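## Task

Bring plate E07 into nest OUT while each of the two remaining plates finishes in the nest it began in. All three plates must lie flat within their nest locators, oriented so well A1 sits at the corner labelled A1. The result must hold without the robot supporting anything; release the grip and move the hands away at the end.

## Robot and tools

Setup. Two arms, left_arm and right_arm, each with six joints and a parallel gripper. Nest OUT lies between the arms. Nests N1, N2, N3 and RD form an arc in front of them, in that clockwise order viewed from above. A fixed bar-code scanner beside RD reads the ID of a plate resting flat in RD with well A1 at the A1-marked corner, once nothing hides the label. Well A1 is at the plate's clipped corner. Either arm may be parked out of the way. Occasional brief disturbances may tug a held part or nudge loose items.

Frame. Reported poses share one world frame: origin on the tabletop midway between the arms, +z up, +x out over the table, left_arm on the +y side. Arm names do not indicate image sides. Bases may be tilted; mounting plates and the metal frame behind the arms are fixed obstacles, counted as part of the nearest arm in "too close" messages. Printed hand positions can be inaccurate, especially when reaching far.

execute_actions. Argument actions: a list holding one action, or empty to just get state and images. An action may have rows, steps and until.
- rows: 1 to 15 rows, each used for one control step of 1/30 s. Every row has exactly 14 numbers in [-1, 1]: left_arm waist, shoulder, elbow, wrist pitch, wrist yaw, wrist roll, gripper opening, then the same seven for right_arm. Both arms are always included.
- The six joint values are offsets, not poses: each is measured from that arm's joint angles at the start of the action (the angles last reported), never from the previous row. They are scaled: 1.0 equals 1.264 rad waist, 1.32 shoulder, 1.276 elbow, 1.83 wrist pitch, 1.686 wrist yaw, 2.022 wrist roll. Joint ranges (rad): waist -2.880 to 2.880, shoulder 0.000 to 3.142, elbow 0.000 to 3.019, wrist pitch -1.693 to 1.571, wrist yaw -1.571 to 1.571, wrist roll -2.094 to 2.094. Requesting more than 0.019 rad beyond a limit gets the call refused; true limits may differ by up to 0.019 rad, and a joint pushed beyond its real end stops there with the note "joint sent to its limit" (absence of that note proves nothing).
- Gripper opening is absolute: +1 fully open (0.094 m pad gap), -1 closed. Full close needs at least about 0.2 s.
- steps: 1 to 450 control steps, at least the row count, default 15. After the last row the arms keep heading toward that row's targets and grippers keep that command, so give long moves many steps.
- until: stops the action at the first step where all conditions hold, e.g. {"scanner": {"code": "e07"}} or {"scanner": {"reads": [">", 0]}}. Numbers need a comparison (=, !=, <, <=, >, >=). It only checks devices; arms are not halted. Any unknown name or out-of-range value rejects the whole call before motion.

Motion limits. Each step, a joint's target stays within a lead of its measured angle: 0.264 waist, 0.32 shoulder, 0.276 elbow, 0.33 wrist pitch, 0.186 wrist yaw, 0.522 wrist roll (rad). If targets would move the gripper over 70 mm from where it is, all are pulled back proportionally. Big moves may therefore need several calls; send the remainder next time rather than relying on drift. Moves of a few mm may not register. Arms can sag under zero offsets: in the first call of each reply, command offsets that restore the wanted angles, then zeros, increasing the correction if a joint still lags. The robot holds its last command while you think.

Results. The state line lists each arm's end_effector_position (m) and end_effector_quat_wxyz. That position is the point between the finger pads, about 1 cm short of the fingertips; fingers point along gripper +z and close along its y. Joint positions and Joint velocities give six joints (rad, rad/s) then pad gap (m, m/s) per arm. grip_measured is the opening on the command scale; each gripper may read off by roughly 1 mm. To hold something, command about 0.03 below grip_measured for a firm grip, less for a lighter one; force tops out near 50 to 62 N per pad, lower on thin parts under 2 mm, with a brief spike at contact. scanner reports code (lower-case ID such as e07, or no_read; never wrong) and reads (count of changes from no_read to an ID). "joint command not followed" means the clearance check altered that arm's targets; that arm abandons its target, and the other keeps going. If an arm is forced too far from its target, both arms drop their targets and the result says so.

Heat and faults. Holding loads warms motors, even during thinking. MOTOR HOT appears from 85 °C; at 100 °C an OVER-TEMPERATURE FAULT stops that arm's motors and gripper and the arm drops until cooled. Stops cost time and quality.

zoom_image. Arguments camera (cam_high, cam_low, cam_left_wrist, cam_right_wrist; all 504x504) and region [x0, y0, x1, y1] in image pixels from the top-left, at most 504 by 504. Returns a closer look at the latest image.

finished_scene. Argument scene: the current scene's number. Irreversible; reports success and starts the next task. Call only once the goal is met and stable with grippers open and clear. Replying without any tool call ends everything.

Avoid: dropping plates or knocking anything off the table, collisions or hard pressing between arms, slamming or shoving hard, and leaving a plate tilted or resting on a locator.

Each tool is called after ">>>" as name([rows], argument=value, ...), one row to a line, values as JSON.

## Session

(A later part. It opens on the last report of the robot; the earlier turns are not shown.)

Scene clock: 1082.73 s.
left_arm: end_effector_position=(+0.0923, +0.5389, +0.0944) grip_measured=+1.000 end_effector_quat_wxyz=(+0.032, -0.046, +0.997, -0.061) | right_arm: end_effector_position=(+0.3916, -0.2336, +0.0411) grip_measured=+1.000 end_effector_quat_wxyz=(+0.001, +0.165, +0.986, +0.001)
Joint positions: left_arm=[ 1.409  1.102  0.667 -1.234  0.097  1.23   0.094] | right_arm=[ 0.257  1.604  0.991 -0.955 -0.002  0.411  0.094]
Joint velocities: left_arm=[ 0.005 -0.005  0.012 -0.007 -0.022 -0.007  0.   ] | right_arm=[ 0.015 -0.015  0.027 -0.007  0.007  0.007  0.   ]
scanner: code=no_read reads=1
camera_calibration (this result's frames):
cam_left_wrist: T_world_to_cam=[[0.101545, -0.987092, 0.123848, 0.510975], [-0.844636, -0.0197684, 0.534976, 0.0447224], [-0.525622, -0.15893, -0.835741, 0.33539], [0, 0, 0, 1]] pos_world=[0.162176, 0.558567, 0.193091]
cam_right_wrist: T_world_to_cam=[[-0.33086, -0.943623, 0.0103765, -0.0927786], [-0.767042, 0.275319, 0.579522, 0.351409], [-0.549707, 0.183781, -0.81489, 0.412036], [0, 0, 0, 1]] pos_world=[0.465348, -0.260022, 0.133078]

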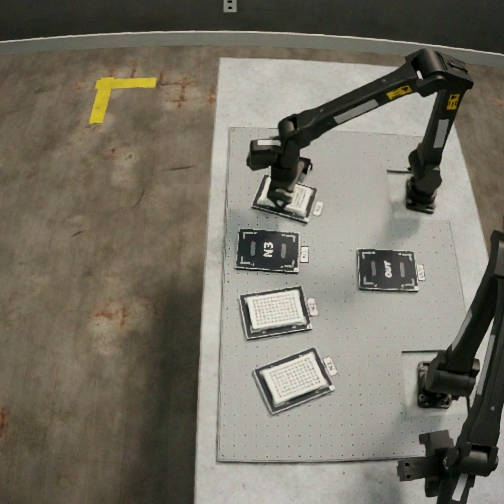

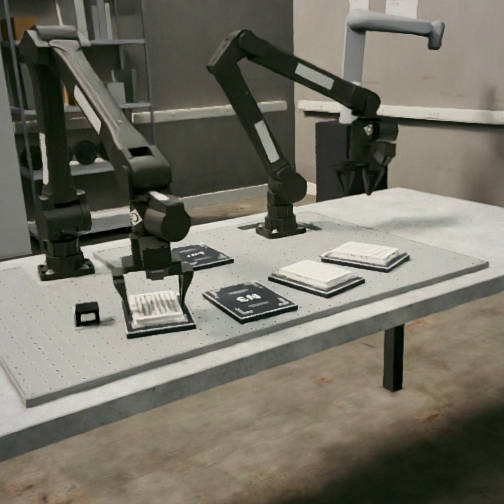

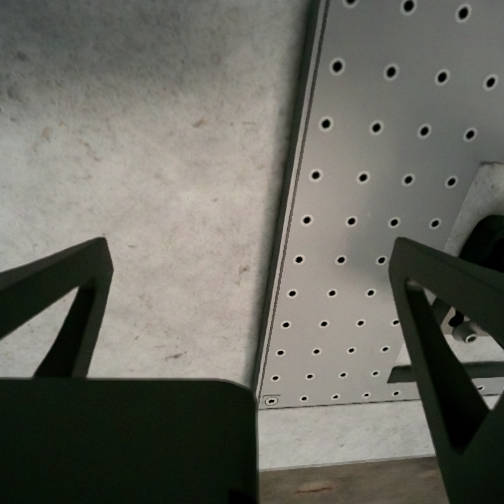

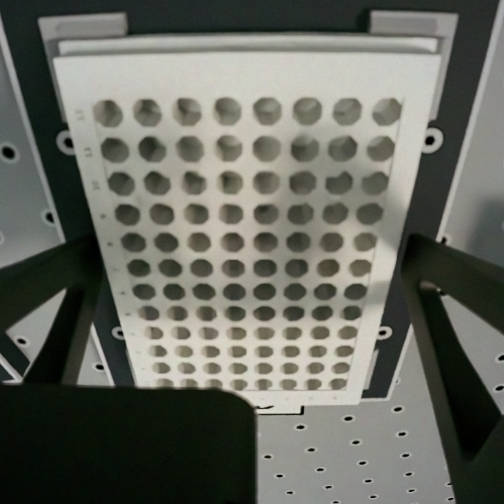

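>>> execute_actions([
  {"rows": [[0,0,0,0,0,0,1,0,0,0,0,0,0,0.92],[0,0,0,0,0,0,1,0,0,0,0,0,0,0.86],[0,0,0,0,0,0,1,0,0,0,0,0,0,0.81],[0,0,0,0,0,0,1,0,0,0,0,0,0,0.79],[0,0,0,0,0,0,1,0,0,0,0,0,0,0.775],[0,0,0,0,0,0,1,0,0,0,0,0,0,0.76],[0,0,0,0,0,0,1,0,0,0,0,0,0,0.745]], "steps": 12},
])

Scene clock: 1091.50 s.
left_arm: end_effector_position=(+0.0923, +0.5389, +0.0944) grip_measured=+1.000 end_effector_quat_wxyz=(+0.032, -0.046, +0.997, -0.061) | right_arm: end_effector_position=(+0.3915, -0.2336, +0.0411) grip_measured=+0.761 end_effector_quat_wxyz=(+0.001, +0.165, +0.986, +0.001)
Joint positions: left_arm=[ 1.409  1.102  0.667 -1.234  0.097  1.23   0.094] | right_arm=[ 0.257  1.604  0.991 -0.955 -0.002  0.411  0.083]
Joint velocities: left_arm=[-0.005 -0.005  0.002 -0.002  0.037 -0.037  0.   ] | right_arm=[-0.005 -0.015  0.007  0.037 -0.022 -0.022 -0.001]
scanner: code=no_read reads=1
camera_calibration (this result's frames):
cam_left_wrist: T_world_to_cam=[[0.101545, -0.987092, 0.123848, 0.510975], [-0.844636, -0.0197684, 0.534976, 0.0447224], [-0.525622, -0.15893, -0.835741, 0.33539], [0, 0, 0, 1]] pos_world=[0.162176, 0.558567, 0.193091]
cam_right_wrist: T_world_to_cam=[[-0.330859, -0.943627, 0.0100276, -0.0927057], [-0.767025, 0.275097, 0.57965, 0.351323], [-0.549732, 0.184091, -0.814804, 0.4121], [0, 0, 0, 1]] pos_world=[0.465346, -0.259991, 0.133066]

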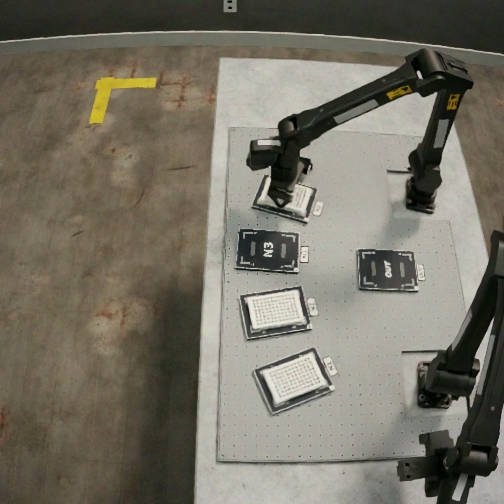

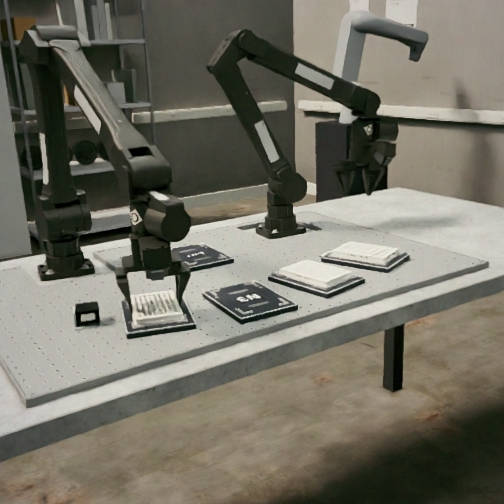

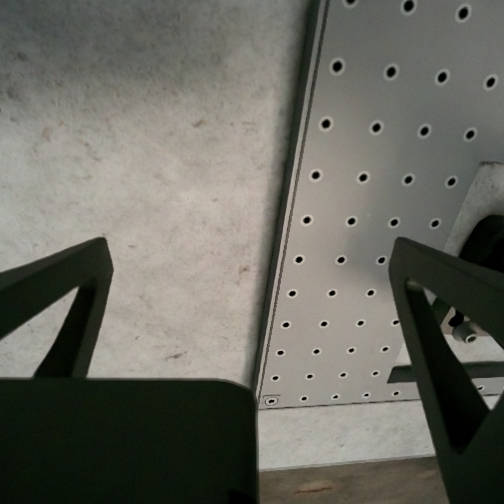

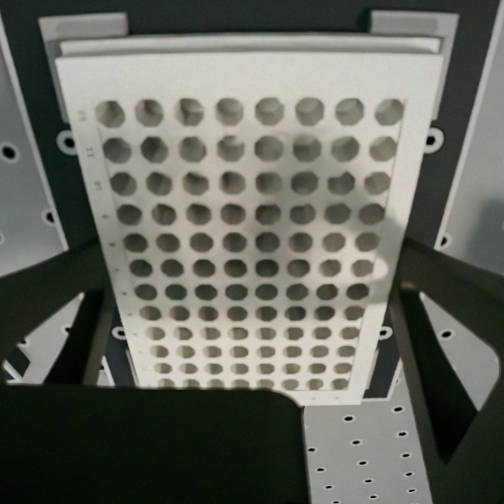

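>>> execute_actions(actions=[])

Scene clock: 1103.30 s.
left_arm: end_effector_position=(+0.0923, +0.5389, +0.0944) grip_measured=+1.000 end_effector_quat_wxyz=(+0.032, -0.046, +0.997, -0.061) | right_arm: end_effector_position=(+0.3915, -0.2336, +0.0411) grip_measured=+0.761 end_effector_quat_wxyz=(+0.001, +0.165, +0.986, +0.001)
Joint positions: left_arm=[ 1.409  1.102  0.667 -1.234  0.097  1.23   0.094] | right_arm=[ 0.257  1.604  0.991 -0.955 -0.002  0.411  0.083]
Joint velocities: left_arm=[-0.005 -0.015  0.002 -0.012  0.095 -0.037  0.   ] | right_arm=[ 0.005 -0.015 -0.002  0.022 -0.022 -0.007  0.001]
scanner: code=no_read reads=1
camera_calibration (this result's frames):
cam_left_wrist: T_world_to_cam=[[0.101545, -0.987092, 0.123848, 0.510975], [-0.844636, -0.0197684, 0.534976, 0.0447224], [-0.525622, -0.15893, -0.835741, 0.33539], [0, 0, 0, 1]] pos_world=[0.162176, 0.558567, 0.193091]
cam_right_wrist: T_world_to_cam=[[-0.330859, -0.943627, 0.0100276, -0.0927057], [-0.767025, 0.275097, 0.57965, 0.351323], [-0.549732, 0.184091, -0.814804, 0.4121], [0, 0, 0, 1]] pos_world=[0.465346, -0.259991, 0.133066]

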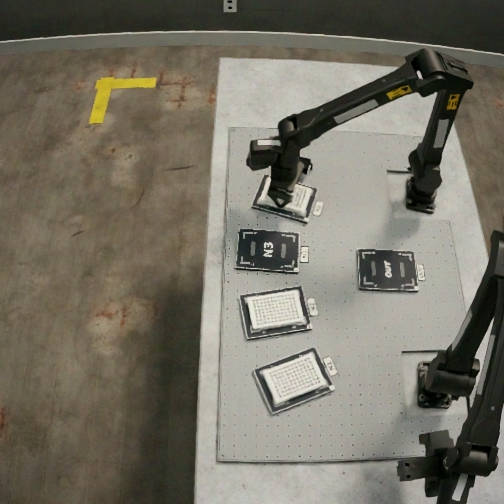

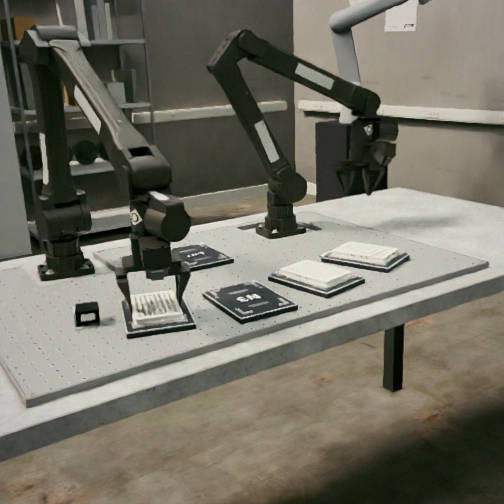

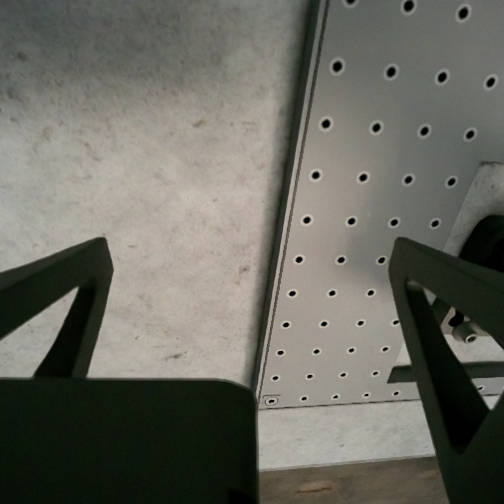

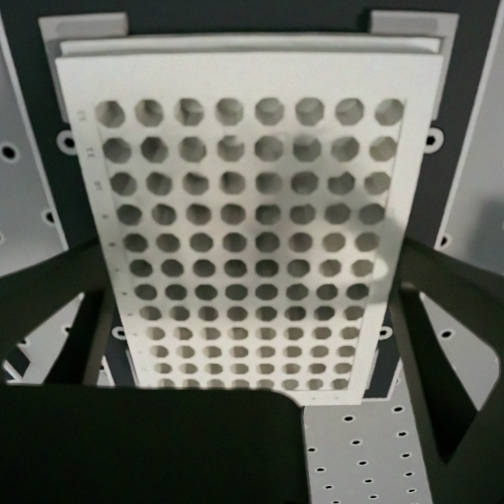

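>>> execute_actions([
  {"rows": [[0,0,0,0,0,0,1,0,0,0,0,0,0,0.74],[0,0,0,0,0,0,1,0,0,0,0,0,0,0.735],[0,0,0,0,0,0,1,0,0,0,0,0,0,0.73],[0,0,0,0,0,0,1,0,-0.004,0,0,0,0,0.73],[0,0,0,0,0,0,1,0,-0.009,0,0,0,0,0.73],[0,0,0,0,0,0,1,0,-0.014,0,0,0,0,0.73],[0,0,0,0,0,0,1,0,-0.020,0,0,0,0,0.73],[0,0,0,0,0,0,1,0,-0.027,0,0,-0.004,0,0.73],[0,0,0,0,0,0,1,0,-0.035,0,-0.009,0,0,0.73],[0,0,0,0,0,0,1,0,-0.043,0,-0.015,0,0,0.73],[0,0,0,0,0,0,1,0,-0.051,0,-0.021,0,0,0.73],[0,0,0,0,0,0,1,0,-0.059,0,-0.027,0,0,0.73],[0,0,0,0,0,0,1,0,-0.066,0,-0.032,0,0,0.73],[0,0,0,0,0,0,1,0,-0.071,0,-0.036,0,0,0.73],[0,0,0,0,0,0,1,0,-0.074,0,-0.038,0,0,0.73]], "steps": 18},
])

Scene clock: 1133.13 s.
left_arm: end_effector_position=(+0.0923, +0.5389, +0.0944) grip_measured=+1.000 end_effector_quat_wxyz=(+0.032, -0.046, +0.997, -0.061) | right_arm: end_effector_position=(+0.3848, -0.2339, +0.0795) grip_measured=+0.750 end_effector_quat_wxyz=(+0.022, +0.165, +0.986, +0.007)
Joint positions: left_arm=[ 1.409  1.102  0.667 -1.234  0.097  1.23   0.094] | right_arm=[ 0.257  1.505  0.991 -1.011 -0.003  0.411  0.082]
Joint velocities: left_arm=[-0.015 -0.015 -0.007  0.002 -0.037  0.081  0.   ] | right_arm=[-0.005 -0.181 -0.002 -0.051 -0.051 -0.037 -0.001]
scanner: code=no_read reads=1
camera_calibration (this result's frames):
cam_left_wrist: T_world_to_cam=[[0.101545, -0.987092, 0.123848, 0.510975], [-0.844636, -0.0197684, 0.534976, 0.0447224], [-0.525622, -0.15893, -0.835741, 0.33539], [0, 0, 0, 1]] pos_world=[0.162176, 0.558567, 0.193091]
cam_right_wrist: T_world_to_cam=[[-0.330864, -0.943639, -0.0085903, -0.0941512], [-0.791412, 0.272508, 0.547181, 0.335356], [-0.514, 0.187841, -0.836971, 0.428643], [0, 0, 0, 1]] pos_world=[0.454576, -0.260748, 0.174453]

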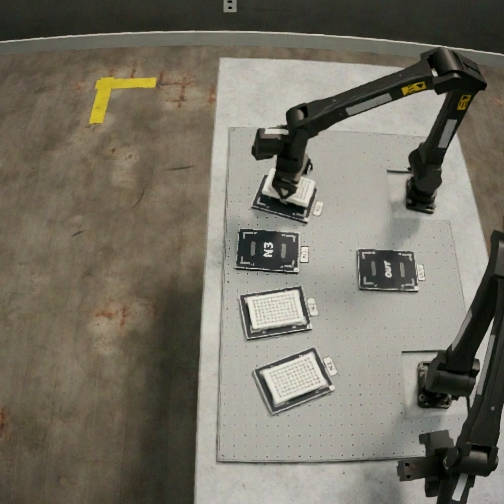

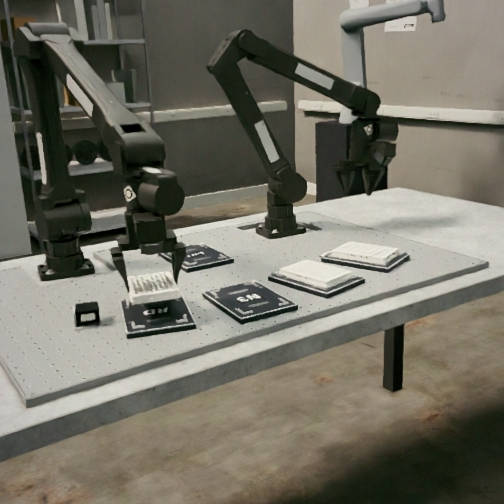

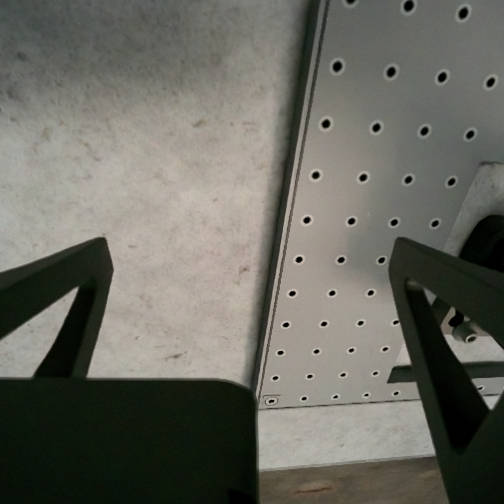

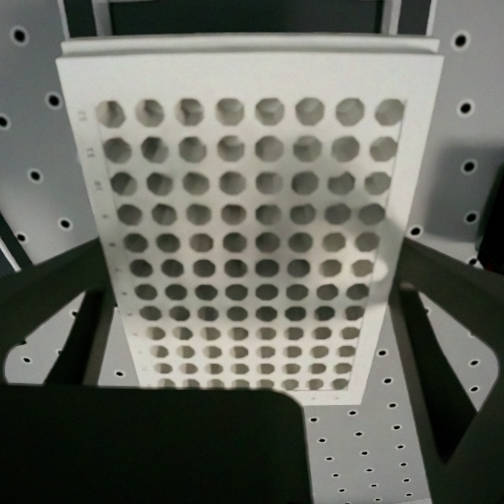

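>>> execute_actions([
  {"rows": [[0,0,0,0,0,0,1,0.006,-0.012,-0.002,-0.001,0,0.003,0.73],[0,0,0,0,0,0,1,0.018,-0.015,-0.005,-0.002,0,0.009,0.73],[0,0,0,0,0,0,1,0.036,-0.019,-0.009,-0.004,0,0.017,0.73],[0,0,0,0,0,0,1,0.058,-0.024,-0.014,-0.006,0,0.027,0.73],[0,0,0,0,0,0,1,0.082,-0.030,-0.020,-0.008,0,0.038,0.73],[0,0,0,0,0,0,1,0.106,-0.036,-0.026,-0.010,0,0.049,0.73],[0,0,0,0,0,0,1,0.130,-0.042,-0.032,-0.012,0,0.060,0.73],[0,0,0,0,0,0,1,0.154,-0.048,-0.038,-0.015,0,0.072,0.73],[0,0,0,0,0,0,1,0.178,-0.054,-0.044,-0.017,0,0.083,0.73],[0,0,0,0,0,0,1,0.202,-0.060,-0.050,-0.019,0,0.094,0.73],[0,0,0,0,0,0,1,0.224,-0.066,-0.055,-0.021,0,0.104,0.73],[0,0,0,0,0,0,1,0.242,-0.071,-0.059,-0.023,0,0.112,0.73],[0,0,0,0,0,0,1,0.253,-0.074,-0.062,-0.024,0,0.118,0.73],[0,0,0,0,0,0,1,0.260,-0.076,-0.064,-0.025,0,0.121,0.73]], "steps": 16},
])

Scene clock: 1155.67 s.
left_arm: end_effector_position=(+0.0923, +0.5389, +0.0944) grip_measured=+1.000 end_effector_quat_wxyz=(+0.032, -0.046, +0.997, -0.061) | right_arm: end_effector_position=(+0.3171, -0.1114, +0.0879) grip_measured=+0.750 end_effector_quat_wxyz=(+0.013, +0.088, +0.996, +0.009)
Joint positions: left_arm=[ 1.409  1.102  0.667 -1.234  0.097  1.23   0.094] | right_arm=[ 0.606  1.413  0.918 -1.044 -0.004  0.604  0.082]
Joint velocities: left_arm=[-0.005 -0.005 -0.012  0.002  0.066  0.066  0.   ] | right_arm=[ 0.249 -0.122 -0.046 -0.051 -0.066  0.256 -0.   ]
scanner: code=no_read reads=1
camera_calibration (this result's frames):
cam_left_wrist: T_world_to_cam=[[0.101545, -0.987092, 0.123848, 0.510975], [-0.844636, -0.0197684, 0.534976, 0.0447224], [-0.525622, -0.15893, -0.835741, 0.33539], [0, 0, 0, 1]] pos_world=[0.162176, 0.558567, 0.193091]
cam_right_wrist: T_world_to_cam=[[-0.18095, -0.98346, -0.00802066, -0.0529068], [-0.814736, 0.145328, 0.561324, 0.235761], [-0.550874, 0.108106, -0.827557, 0.379892], [0, 0, 0, 1]] pos_world=[0.391782, -0.127363, 0.18162]

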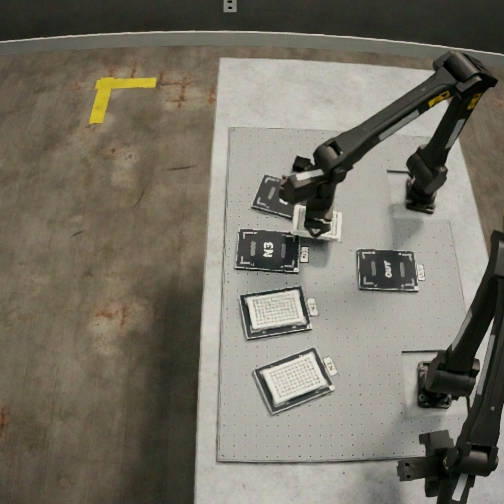

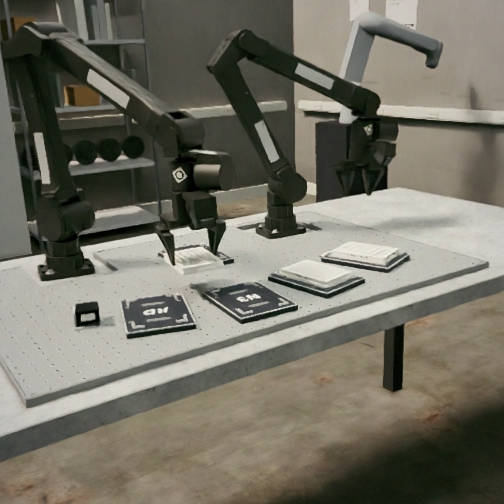

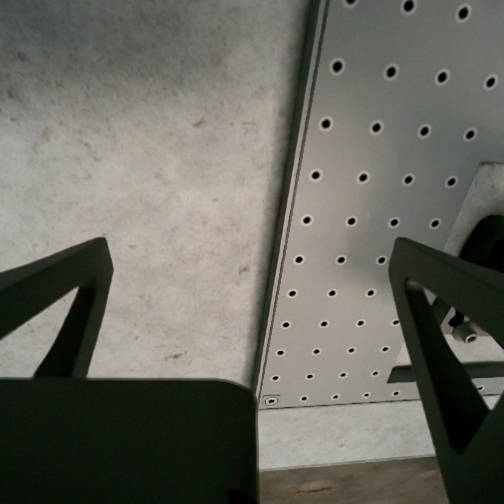

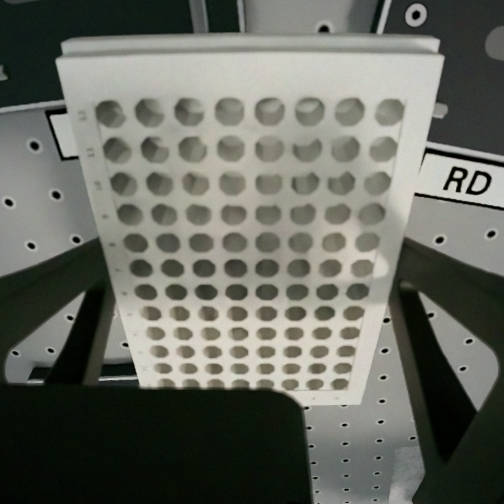

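>>> execute_actions([
  {"rows": [[0,0,0,0,0,0,1,0.002,-0.008,-0.002,-0.002,0,0.022,0.73],[0,0,0,0,0,0,1,0.012,-0.011,-0.005,-0.003,0,0.027,0.73],[0,0,0,0,0,0,1,0.028,-0.016,-0.010,-0.005,0,0.035,0.73],[0,0,0,0,0,0,1,0.048,-0.022,-0.015,-0.007,0,0.045,0.73],[0,0,0,0,0,0,1,0.070,-0.029,-0.021,-0.009,0,0.056,0.73],[0,0,0,0,0,0,1,0.092,-0.036,-0.027,-0.011,0,0.067,0.73],[0,0,0,0,0,0,1,0.114,-0.043,-0.033,-0.014,0,0.078,0.73],[0,0,0,0,0,0,1,0.136,-0.050,-0.039,-0.016,0,0.089,0.73],[0,0,0,0,0,0,1,0.158,-0.057,-0.045,-0.019,0,0.100,0.73],[0,0,0,0,0,0,1,0.180,-0.064,-0.051,-0.021,0,0.111,0.73],[0,0,0,0,0,0,1,0.200,-0.070,-0.056,-0.023,0,0.122,0.73],[0,0,0,0,0,0,1,0.218,-0.075,-0.061,-0.025,0,0.131,0.73],[0,0,0,0,0,0,1,0.230,-0.079,-0.065,-0.027,0,0.138,0.73],[0,0,0,0,0,0,1,0.237,-0.082,-0.067,-0.028,0,0.142,0.73]], "steps": 16},
])

Scene clock: 1168.03 s.
left_arm: end_effector_position=(+0.0923, +0.5389, +0.0944) grip_measured=+1.000 end_effector_quat_wxyz=(+0.032, -0.046, +0.997, -0.061) | right_arm: end_effector_position=(+0.2255, -0.0409, +0.0950) grip_measured=+0.750 end_effector_quat_wxyz=(+0.005, +0.050, +0.999, +0.007)
Joint positions: left_arm=[ 1.409  1.102  0.667 -1.234  0.097  1.23   0.094] | right_arm=[ 0.915  1.311  0.841 -1.083 -0.004  0.837  0.082]
Joint velocities: left_arm=[-0.005 -0.005 -0.017 -0.012 -0.022 -0.022  0.   ] | right_arm=[ 0.23  -0.132 -0.061 -0.037  0.022  0.286 -0.001]
scanner: code=no_read reads=1
camera_calibration (this result's frames):
cam_left_wrist: T_world_to_cam=[[0.101545, -0.987092, 0.123848, 0.510975], [-0.844636, -0.0197684, 0.534976, 0.0447224], [-0.525622, -0.15893, -0.835741, 0.33539], [0, 0, 0, 1]] pos_world=[0.162176, 0.558567, 0.193091]
cam_right_wrist: T_world_to_cam=[[-0.105101, -0.994459, -0.00240428, -0.0181857], [-0.814749, 0.0847212, 0.573591, 0.143228], [-0.570208, 0.0622437, -0.819139, 0.329347], [0, 0, 0, 1]] pos_world=[0.302581, -0.0507192, 0.187583]

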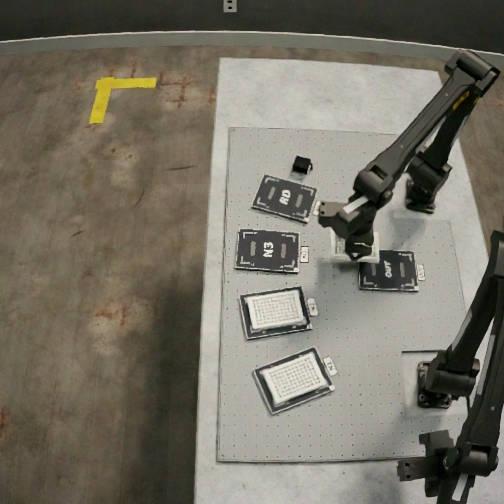

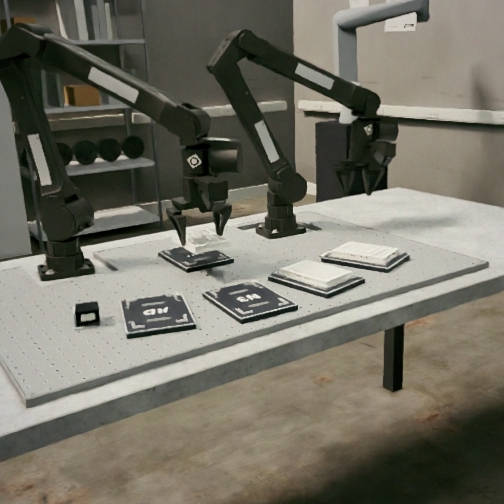

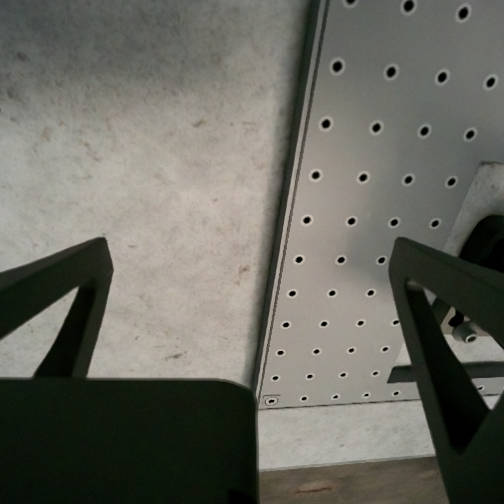

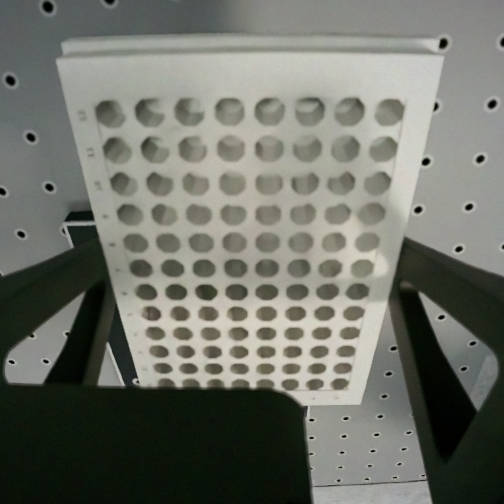

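>>> execute_actions([
  {"rows": [[0,0,0,0,0,0,1,0.006,-0.006,-0.003,-0.003,0,0.022,0.73],[0,0,0,0,0,0,1,0.016,-0.008,-0.007,-0.002,0,0.027,0.73],[0,0,0,0,0,0,1,0.032,-0.012,-0.013,-0.001,0,0.035,0.73],[0,0,0,0,0,0,1,0.052,-0.017,-0.020,0.001,0,0.045,0.73],[0,0,0,0,0,0,1,0.074,-0.022,-0.028,0.003,0,0.056,0.73],[0,0,0,0,0,0,1,0.097,-0.027,-0.036,0.005,0,0.067,0.73],[0,0,0,0,0,0,1,0.120,-0.032,-0.044,0.007,0,0.078,0.73],[0,0,0,0,0,0,1,0.143,-0.037,-0.052,0.008,0,0.089,0.73],[0,0,0,0,0,0,1,0.166,-0.042,-0.060,0.010,0,0.100,0.73],[0,0,0,0,0,0,1,0.189,-0.047,-0.068,0.011,0,0.111,0.73],[0,0,0,0,0,0,1,0.210,-0.051,-0.076,0.012,0,0.122,0.73],[0,0,0,0,0,0,1,0.228,-0.054,-0.083,0.013,0,0.131,0.73],[0,0,0,0,0,0,1,0.241,-0.057,-0.089,0.014,0,0.138,0.73],[0,0,0,0,0,0,1,0.249,-0.058,-0.092,0.015,0,0.143,0.73]], "steps": 16},
])

Scene clock: 1186.57 s.
left_arm: end_effector_position=(+0.0923, +0.5389, +0.0944) grip_measured=+1.000 end_effector_quat_wxyz=(+0.032, -0.046, +0.997, -0.061) | right_arm: end_effector_position=(+0.1217, -0.0098, +0.0776) grip_measured=+0.750 end_effector_quat_wxyz=(-0.005, +0.007, +1.000, -0.005)
Joint positions: left_arm=[ 1.409  1.102  0.667 -1.234  0.097  1.23   0.094] | right_arm=[ 1.236  1.244  0.731 -1.07  -0.004  1.072  0.082]
Joint velocities: left_arm=[-0.005 -0.005 -0.017 -0.002 -0.066  0.007  0.   ] | right_arm=[ 0.2   -0.044 -0.085 -0.007  0.007  0.418  0.   ]
scanner: code=no_read reads=1
camera_calibration (this result's frames):
cam_left_wrist: T_world_to_cam=[[0.101545, -0.987092, 0.123848, 0.510975], [-0.844636, -0.0197684, 0.534976, 0.0447224], [-0.525622, -0.15893, -0.835741, 0.33539], [0, 0, 0, 1]] pos_world=[0.162176, 0.558567, 0.193091]
cam_right_wrist: T_world_to_cam=[[-0.0189202, -0.999568, 0.0224877, -0.0106949], [-0.808229, 0.0285309, 0.588176, 0.0635499], [-0.588564, -0.00704677, -0.80842, 0.254721], [0, 0, 0, 1]] pos_world=[0.20108, -0.0107085, 0.168784]

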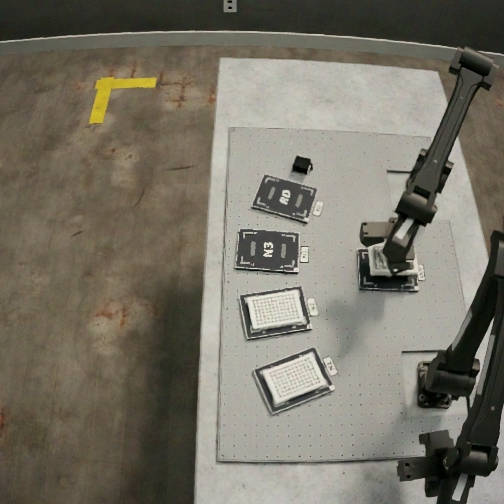

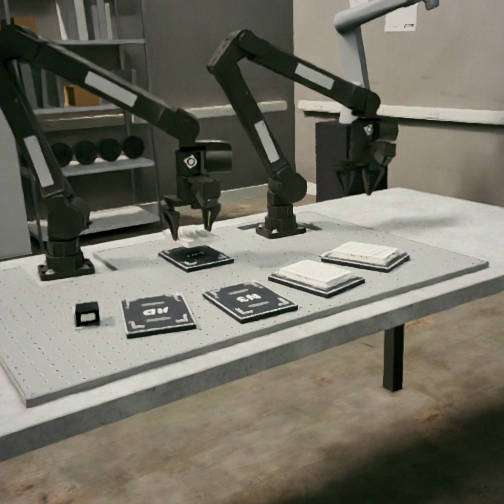

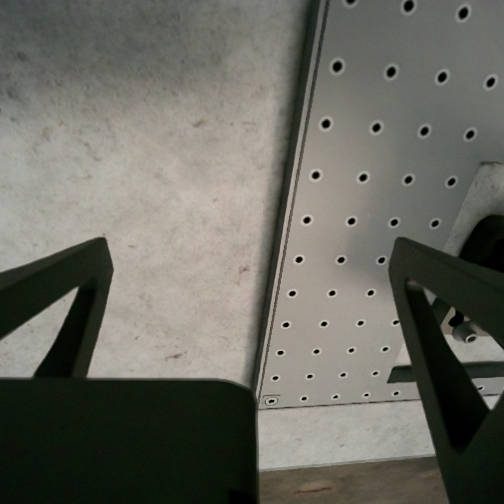

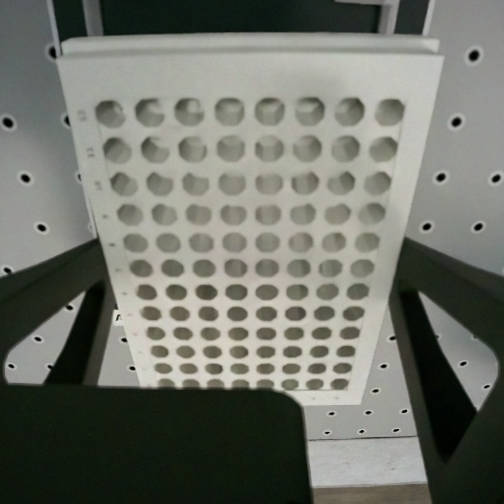

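Let me see the settled state.

>>> execute_actions(actions=[])

>>> zoom_image(camera="cam_right_wrist", region=[0, 0, 252, 80])

>>> zoom_image(camera="cam_right_wrist", region=[252, 0, 504, 80])

Scene clock: 1197.40 s.
left_arm: end_effector_position=(+0.0923, +0.5389, +0.0944) grip_measured=+1.000 end_effector_quat_wxyz=(+0.032, -0.046, +0.997, -0.061) | right_arm: end_effector_position=(+0.1206, -0.0099, +0.0768) grip_measured=+0.750 end_effector_quat_wxyz=(-0.004, +0.028, +1.000, -0.005)
Joint positions: left_arm=[ 1.409  1.102  0.667 -1.234  0.097  1.23   0.094] | right_arm=[ 1.239  1.243  0.728 -1.068 -0.004  1.117  0.082]
Joint velocities: left_arm=[-0.005  0.005 -0.007  0.002 -0.081 -0.037  0.   ] | right_arm=[-0.005 -0.005 -0.012 -0.022  0.007  0.007 -0.001]
scanner: code=no_read reads=1
camera_calibration (this result's frames):
cam_left_wrist: T_world_to_cam=[[0.101545, -0.987092, 0.123848, 0.510975], [-0.844636, -0.0197684, 0.534976, 0.0447224], [-0.525622, -0.15893, -0.835741, 0.33539], [0, 0, 0, 1]] pos_world=[0.162176, 0.558567, 0.193091]
cam_right_wrist: T_world_to_cam=[[-0.0612258, -0.997869, 0.0225542, -0.00568958], [-0.806653, 0.0627764, 0.587682, 0.063335], [-0.587846, 0.017788, -0.808777, 0.253615], [0, 0, 0, 1]] pos_world=[0.199828, -0.0141647, 0.168026]

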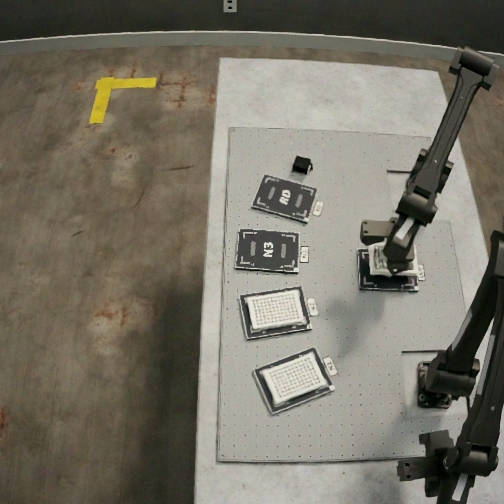

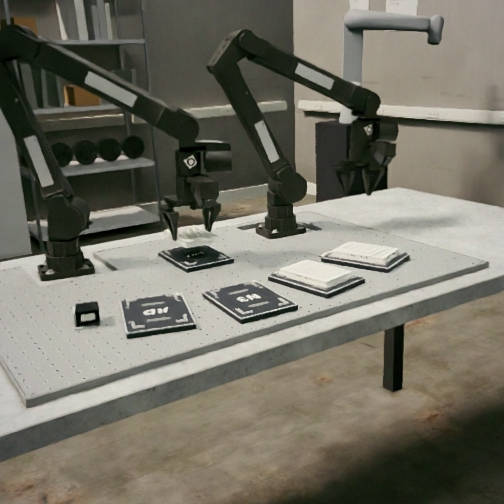

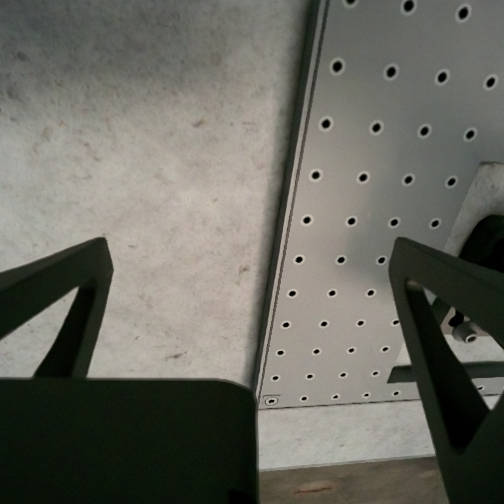

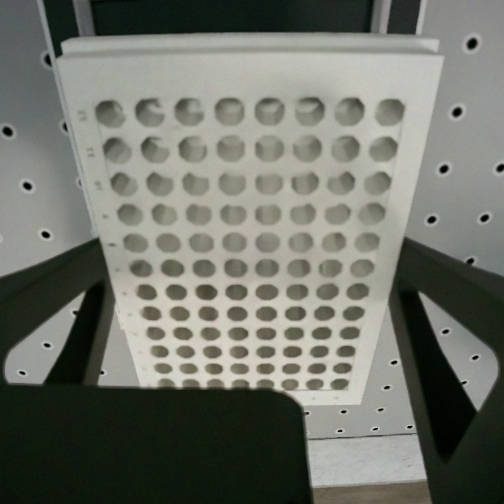

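Region (0, 0, 252, 80) of cam_right_wrist's 504x504 image, scaled by 2.000, with more detail than that image has; it fills the top 160 rows of this view, and the rest is white.

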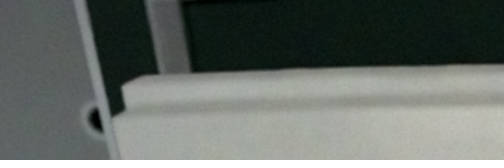

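Region (252, 0, 504, 80) of cam_right_wrist's 504x504 image, scaled by 2.000, with more detail than that image has; it fills the top 160 rows of this view, and the rest is white.

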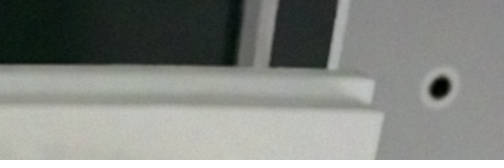

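>>> execute_actions([
  {"rows": [[0,0,0,0,0,0,1,-0.002,0.002,-0.003,0.006,0,0.001,0.73],[0,0,0,0,0,0,1,-0.004,0.005,-0.008,0.015,0,0.002,0.73],[0,0,0,0,0,0,1,-0.006,0.008,-0.013,0.025,0,0.003,0.73],[0,0,0,0,0,0,1,-0.008,0.011,-0.018,0.035,0,0.004,0.73],[0,0,0,0,0,0,1,-0.010,0.014,-0.023,0.045,0,0.005,0.73],[0,0,0,0,0,0,1,-0.011,0.017,-0.028,0.055,0,0.006,0.73],[0,0,0,0,0,0,1,-0.012,0.020,-0.033,0.064,0,0.007,0.73],[0,0,0,0,0,0,1,-0.013,0.023,-0.038,0.072,0,0.008,0.73],[0,0,0,0,0,0,1,-0.013,0.026,-0.042,0.079,0,0.008,0.73],[0,0,0,0,0,0,1,-0.013,0.028,-0.045,0.084,0,0.008,0.73]], "steps": 14},
])

Scene clock: 1266.47 s.
left_arm: end_effector_position=(+0.0923, +0.5389, +0.0944) grip_measured=+1.000 end_effector_quat_wxyz=(+0.032, -0.046, +0.997, -0.061) | right_arm: end_effector_position=(+0.1259, -0.0026, +0.0539) grip_measured=+0.750 end_effector_quat_wxyz=(+0.010, +0.033, +0.999, +0.023)
Joint positions: left_arm=[ 1.409  1.102  0.667 -1.234  0.097  1.23   0.094] | right_arm=[ 1.236  1.266  0.675 -0.93  -0.004  1.122  0.082]
Joint velocities: left_arm=[-0.005 -0.005 -0.017 -0.007  0.051 -0.066  0.   ] | right_arm=[-0.005  0.054 -0.042  0.027 -0.037  0.037  0.001]
scanner: code=no_read reads=1
camera_calibration (this result's frames):
cam_left_wrist: T_world_to_cam=[[0.101545, -0.987092, 0.123848, 0.510975], [-0.844636, -0.0197684, 0.534976, 0.0447224], [-0.525622, -0.15893, -0.835741, 0.33539], [0, 0, 0, 1]] pos_world=[0.162176, 0.558567, 0.193091]
cam_right_wrist: T_world_to_cam=[[-0.0698118, -0.996996, -0.033555, 0.0065286], [-0.823724, 0.0386406, 0.565673, 0.0838753], [-0.562677, 0.0671307, -0.823947, 0.235815], [0, 0, 0, 1]] pos_world=[0.202233, -0.0125624, 0.147072]

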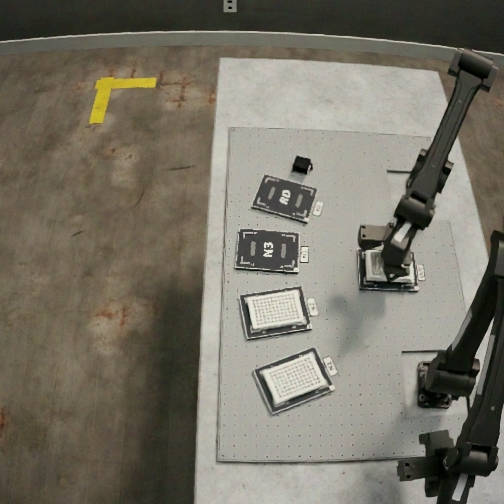

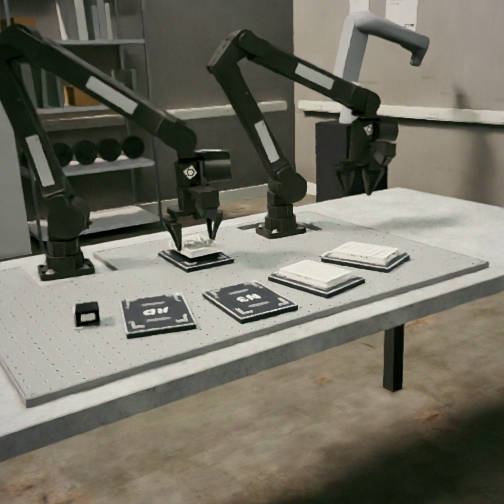

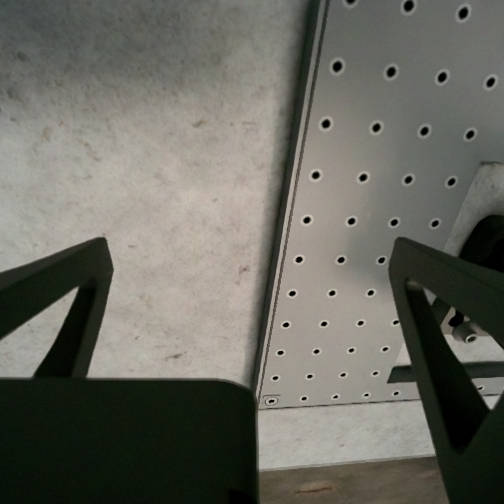

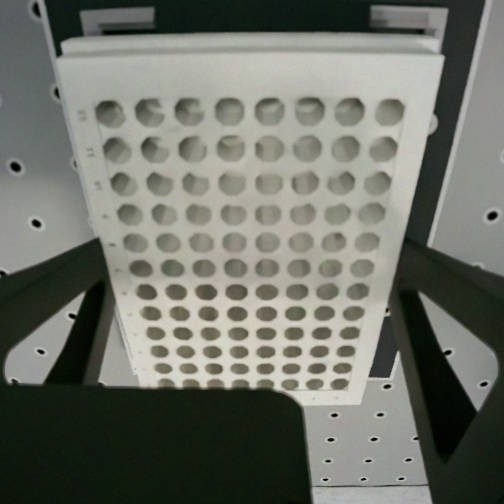

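>>> execute_actions(actions=[])

>>> zoom_image(camera="cam_right_wrist", region=[40, 0, 180, 70])

>>> zoom_image(camera="cam_right_wrist", region=[350, 0, 490, 70])

Scene clock: 1292.13 s.
left_arm: end_effector_position=(+0.0923, +0.5389, +0.0944) grip_measured=+1.000 end_effector_quat_wxyz=(+0.032, -0.046, +0.997, -0.061) | right_arm: end_effector_position=(+0.1261, -0.0023, +0.0533) grip_measured=+0.750 end_effector_quat_wxyz=(+0.010, +0.033, +0.999, +0.023)
Joint positions: left_arm=[ 1.409  1.102  0.667 -1.234  0.097  1.23   0.094] | right_arm=[ 1.236  1.267  0.675 -0.927 -0.004  1.124  0.082]
Joint velocities: left_arm=[ 0.005 -0.005 -0.022 -0.002  0.022  0.007  0.   ] | right_arm=[-0.005 -0.005  0.007  0.007 -0.007 -0.095 -0.   ]
scanner: code=no_read reads=1
camera_calibration (this result's frames):
cam_left_wrist: T_world_to_cam=[[0.101545, -0.987092, 0.123848, 0.510975], [-0.844636, -0.0197684, 0.534976, 0.0447224], [-0.525622, -0.15893, -0.835741, 0.33539], [0, 0, 0, 1]] pos_world=[0.162176, 0.558567, 0.193091]
cam_right_wrist: T_world_to_cam=[[-0.0709339, -0.99688, -0.0346092, 0.00704431], [-0.823968, 0.0390046, 0.565292, 0.0844274], [-0.562179, 0.0686153, -0.824164, 0.235323], [0, 0, 0, 1]] pos_world=[0.202359, -0.0124175, 0.146463]

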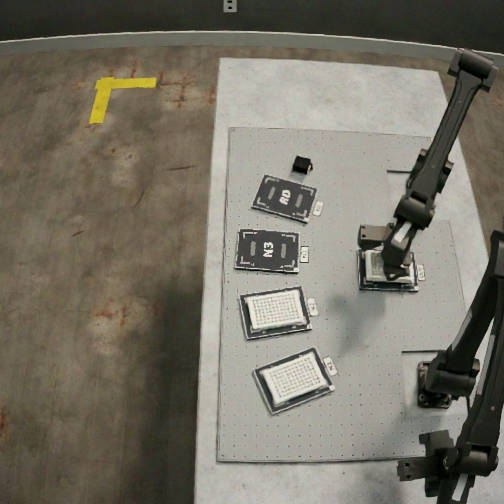

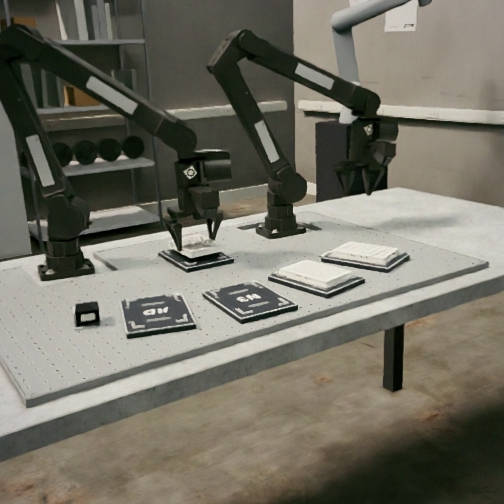

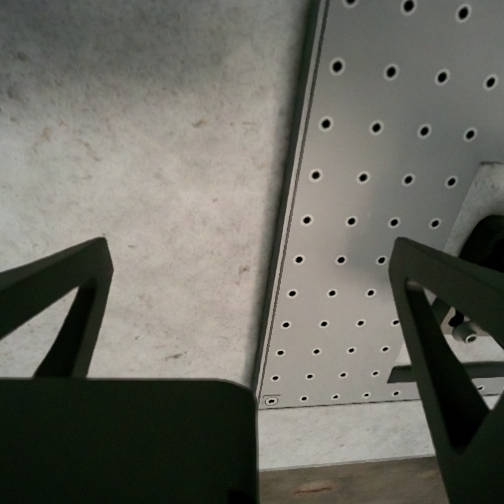

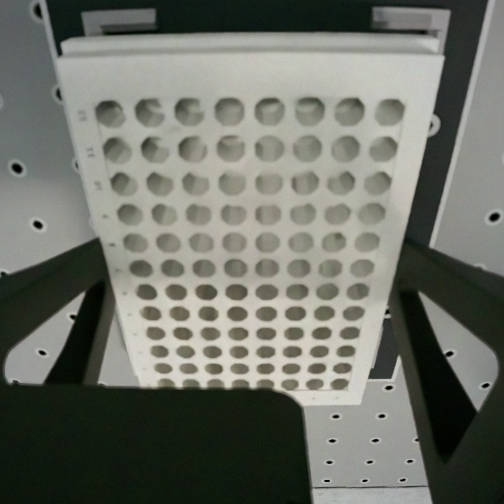

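Region (40, 0, 180, 70) of cam_right_wrist's 504x504 image, scaled by 3.600, with more detail than that image has.

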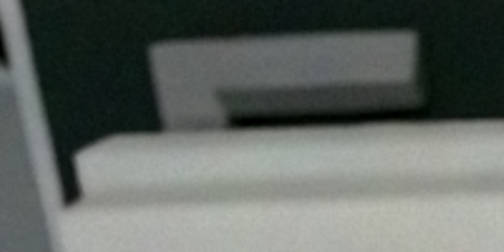

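Region (350, 0, 490, 70) of cam_right_wrist's 504x504 image, scaled by 3.600, with more detail than that image has.

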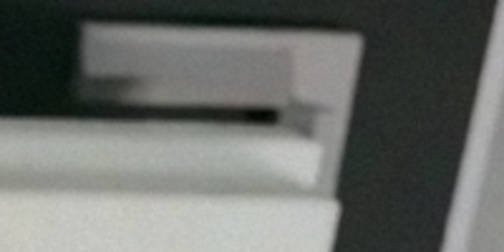

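>>> execute_actions([
  {"rows": [[0,0,0,0,0,0,1,-0.003,0.004,0.005,0,0,-0.002,0.73],[0,0,0,0,0,0,1,-0.006,0.008,0.010,0,0,-0.004,0.73],[0,0,0,0,0,0,1,-0.009,0.012,0.015,0.002,0,-0.006,0.73],[0,0,0,0,0,0,1,-0.011,0.016,0.020,0.004,0,-0.008,0.73],[0,0,0,0,0,0,1,-0.013,0.020,0.024,0.006,0,-0.010,0.73],[0,0,0,0,0,0,1,-0.013,0.024,0.026,0.007,0,-0.0105,0.73]], "steps": 11},
])

Scene clock: 1356.23 s.
left_arm: end_effector_position=(+0.0923, +0.5389, +0.0944) grip_measured=+1.000 end_effector_quat_wxyz=(+0.032, -0.046, +0.997, -0.061) | right_arm: end_effector_position=(+0.1265, -0.0039, +0.0491) grip_measured=+0.750 end_effector_quat_wxyz=(+0.007, +0.030, +0.999, +0.017)
Joint positions: left_arm=[ 1.409  1.102  0.667 -1.234  0.097  1.23   0.094] | right_arm=[ 1.232  1.282  0.675 -0.927 -0.004  1.114  0.082]
Joint velocities: left_arm=[-0.015 -0.015 -0.002  0.007 -0.051  0.007  0.   ] | right_arm=[-0.015  0.044 -0.007  0.012  0.022 -0.066  0.001]
scanner: code=no_read reads=1
camera_calibration (this result's frames):
cam_left_wrist: T_world_to_cam=[[0.101545, -0.987092, 0.123848, 0.510975], [-0.844636, -0.0197684, 0.534976, 0.0447224], [-0.525622, -0.15893, -0.835741, 0.33539], [0, 0, 0, 1]] pos_world=[0.162176, 0.558567, 0.193091]
cam_right_wrist: T_world_to_cam=[[-0.0654299, -0.997635, -0.0210527, 0.00397479], [-0.820247, 0.0417572, 0.570483, 0.0864791], [-0.568255, 0.054595, -0.82104, 0.232793], [0, 0, 0, 1]] pos_world=[0.20348, -0.0123551, 0.141881]

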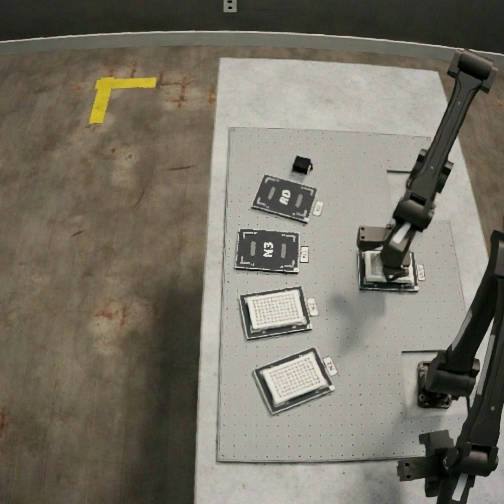

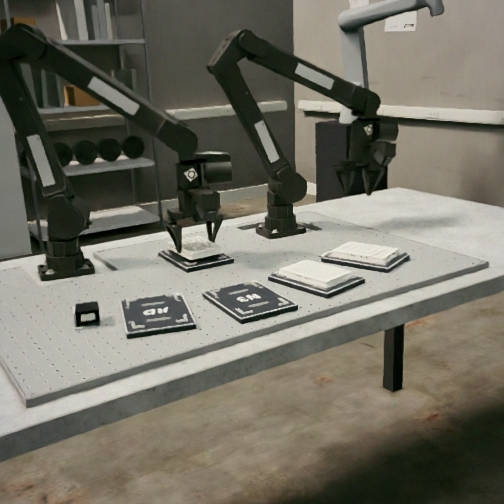

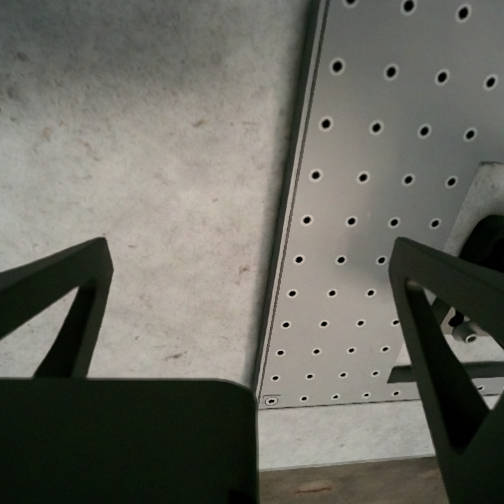

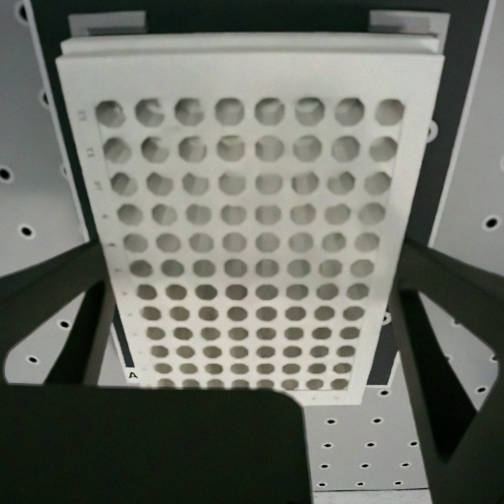

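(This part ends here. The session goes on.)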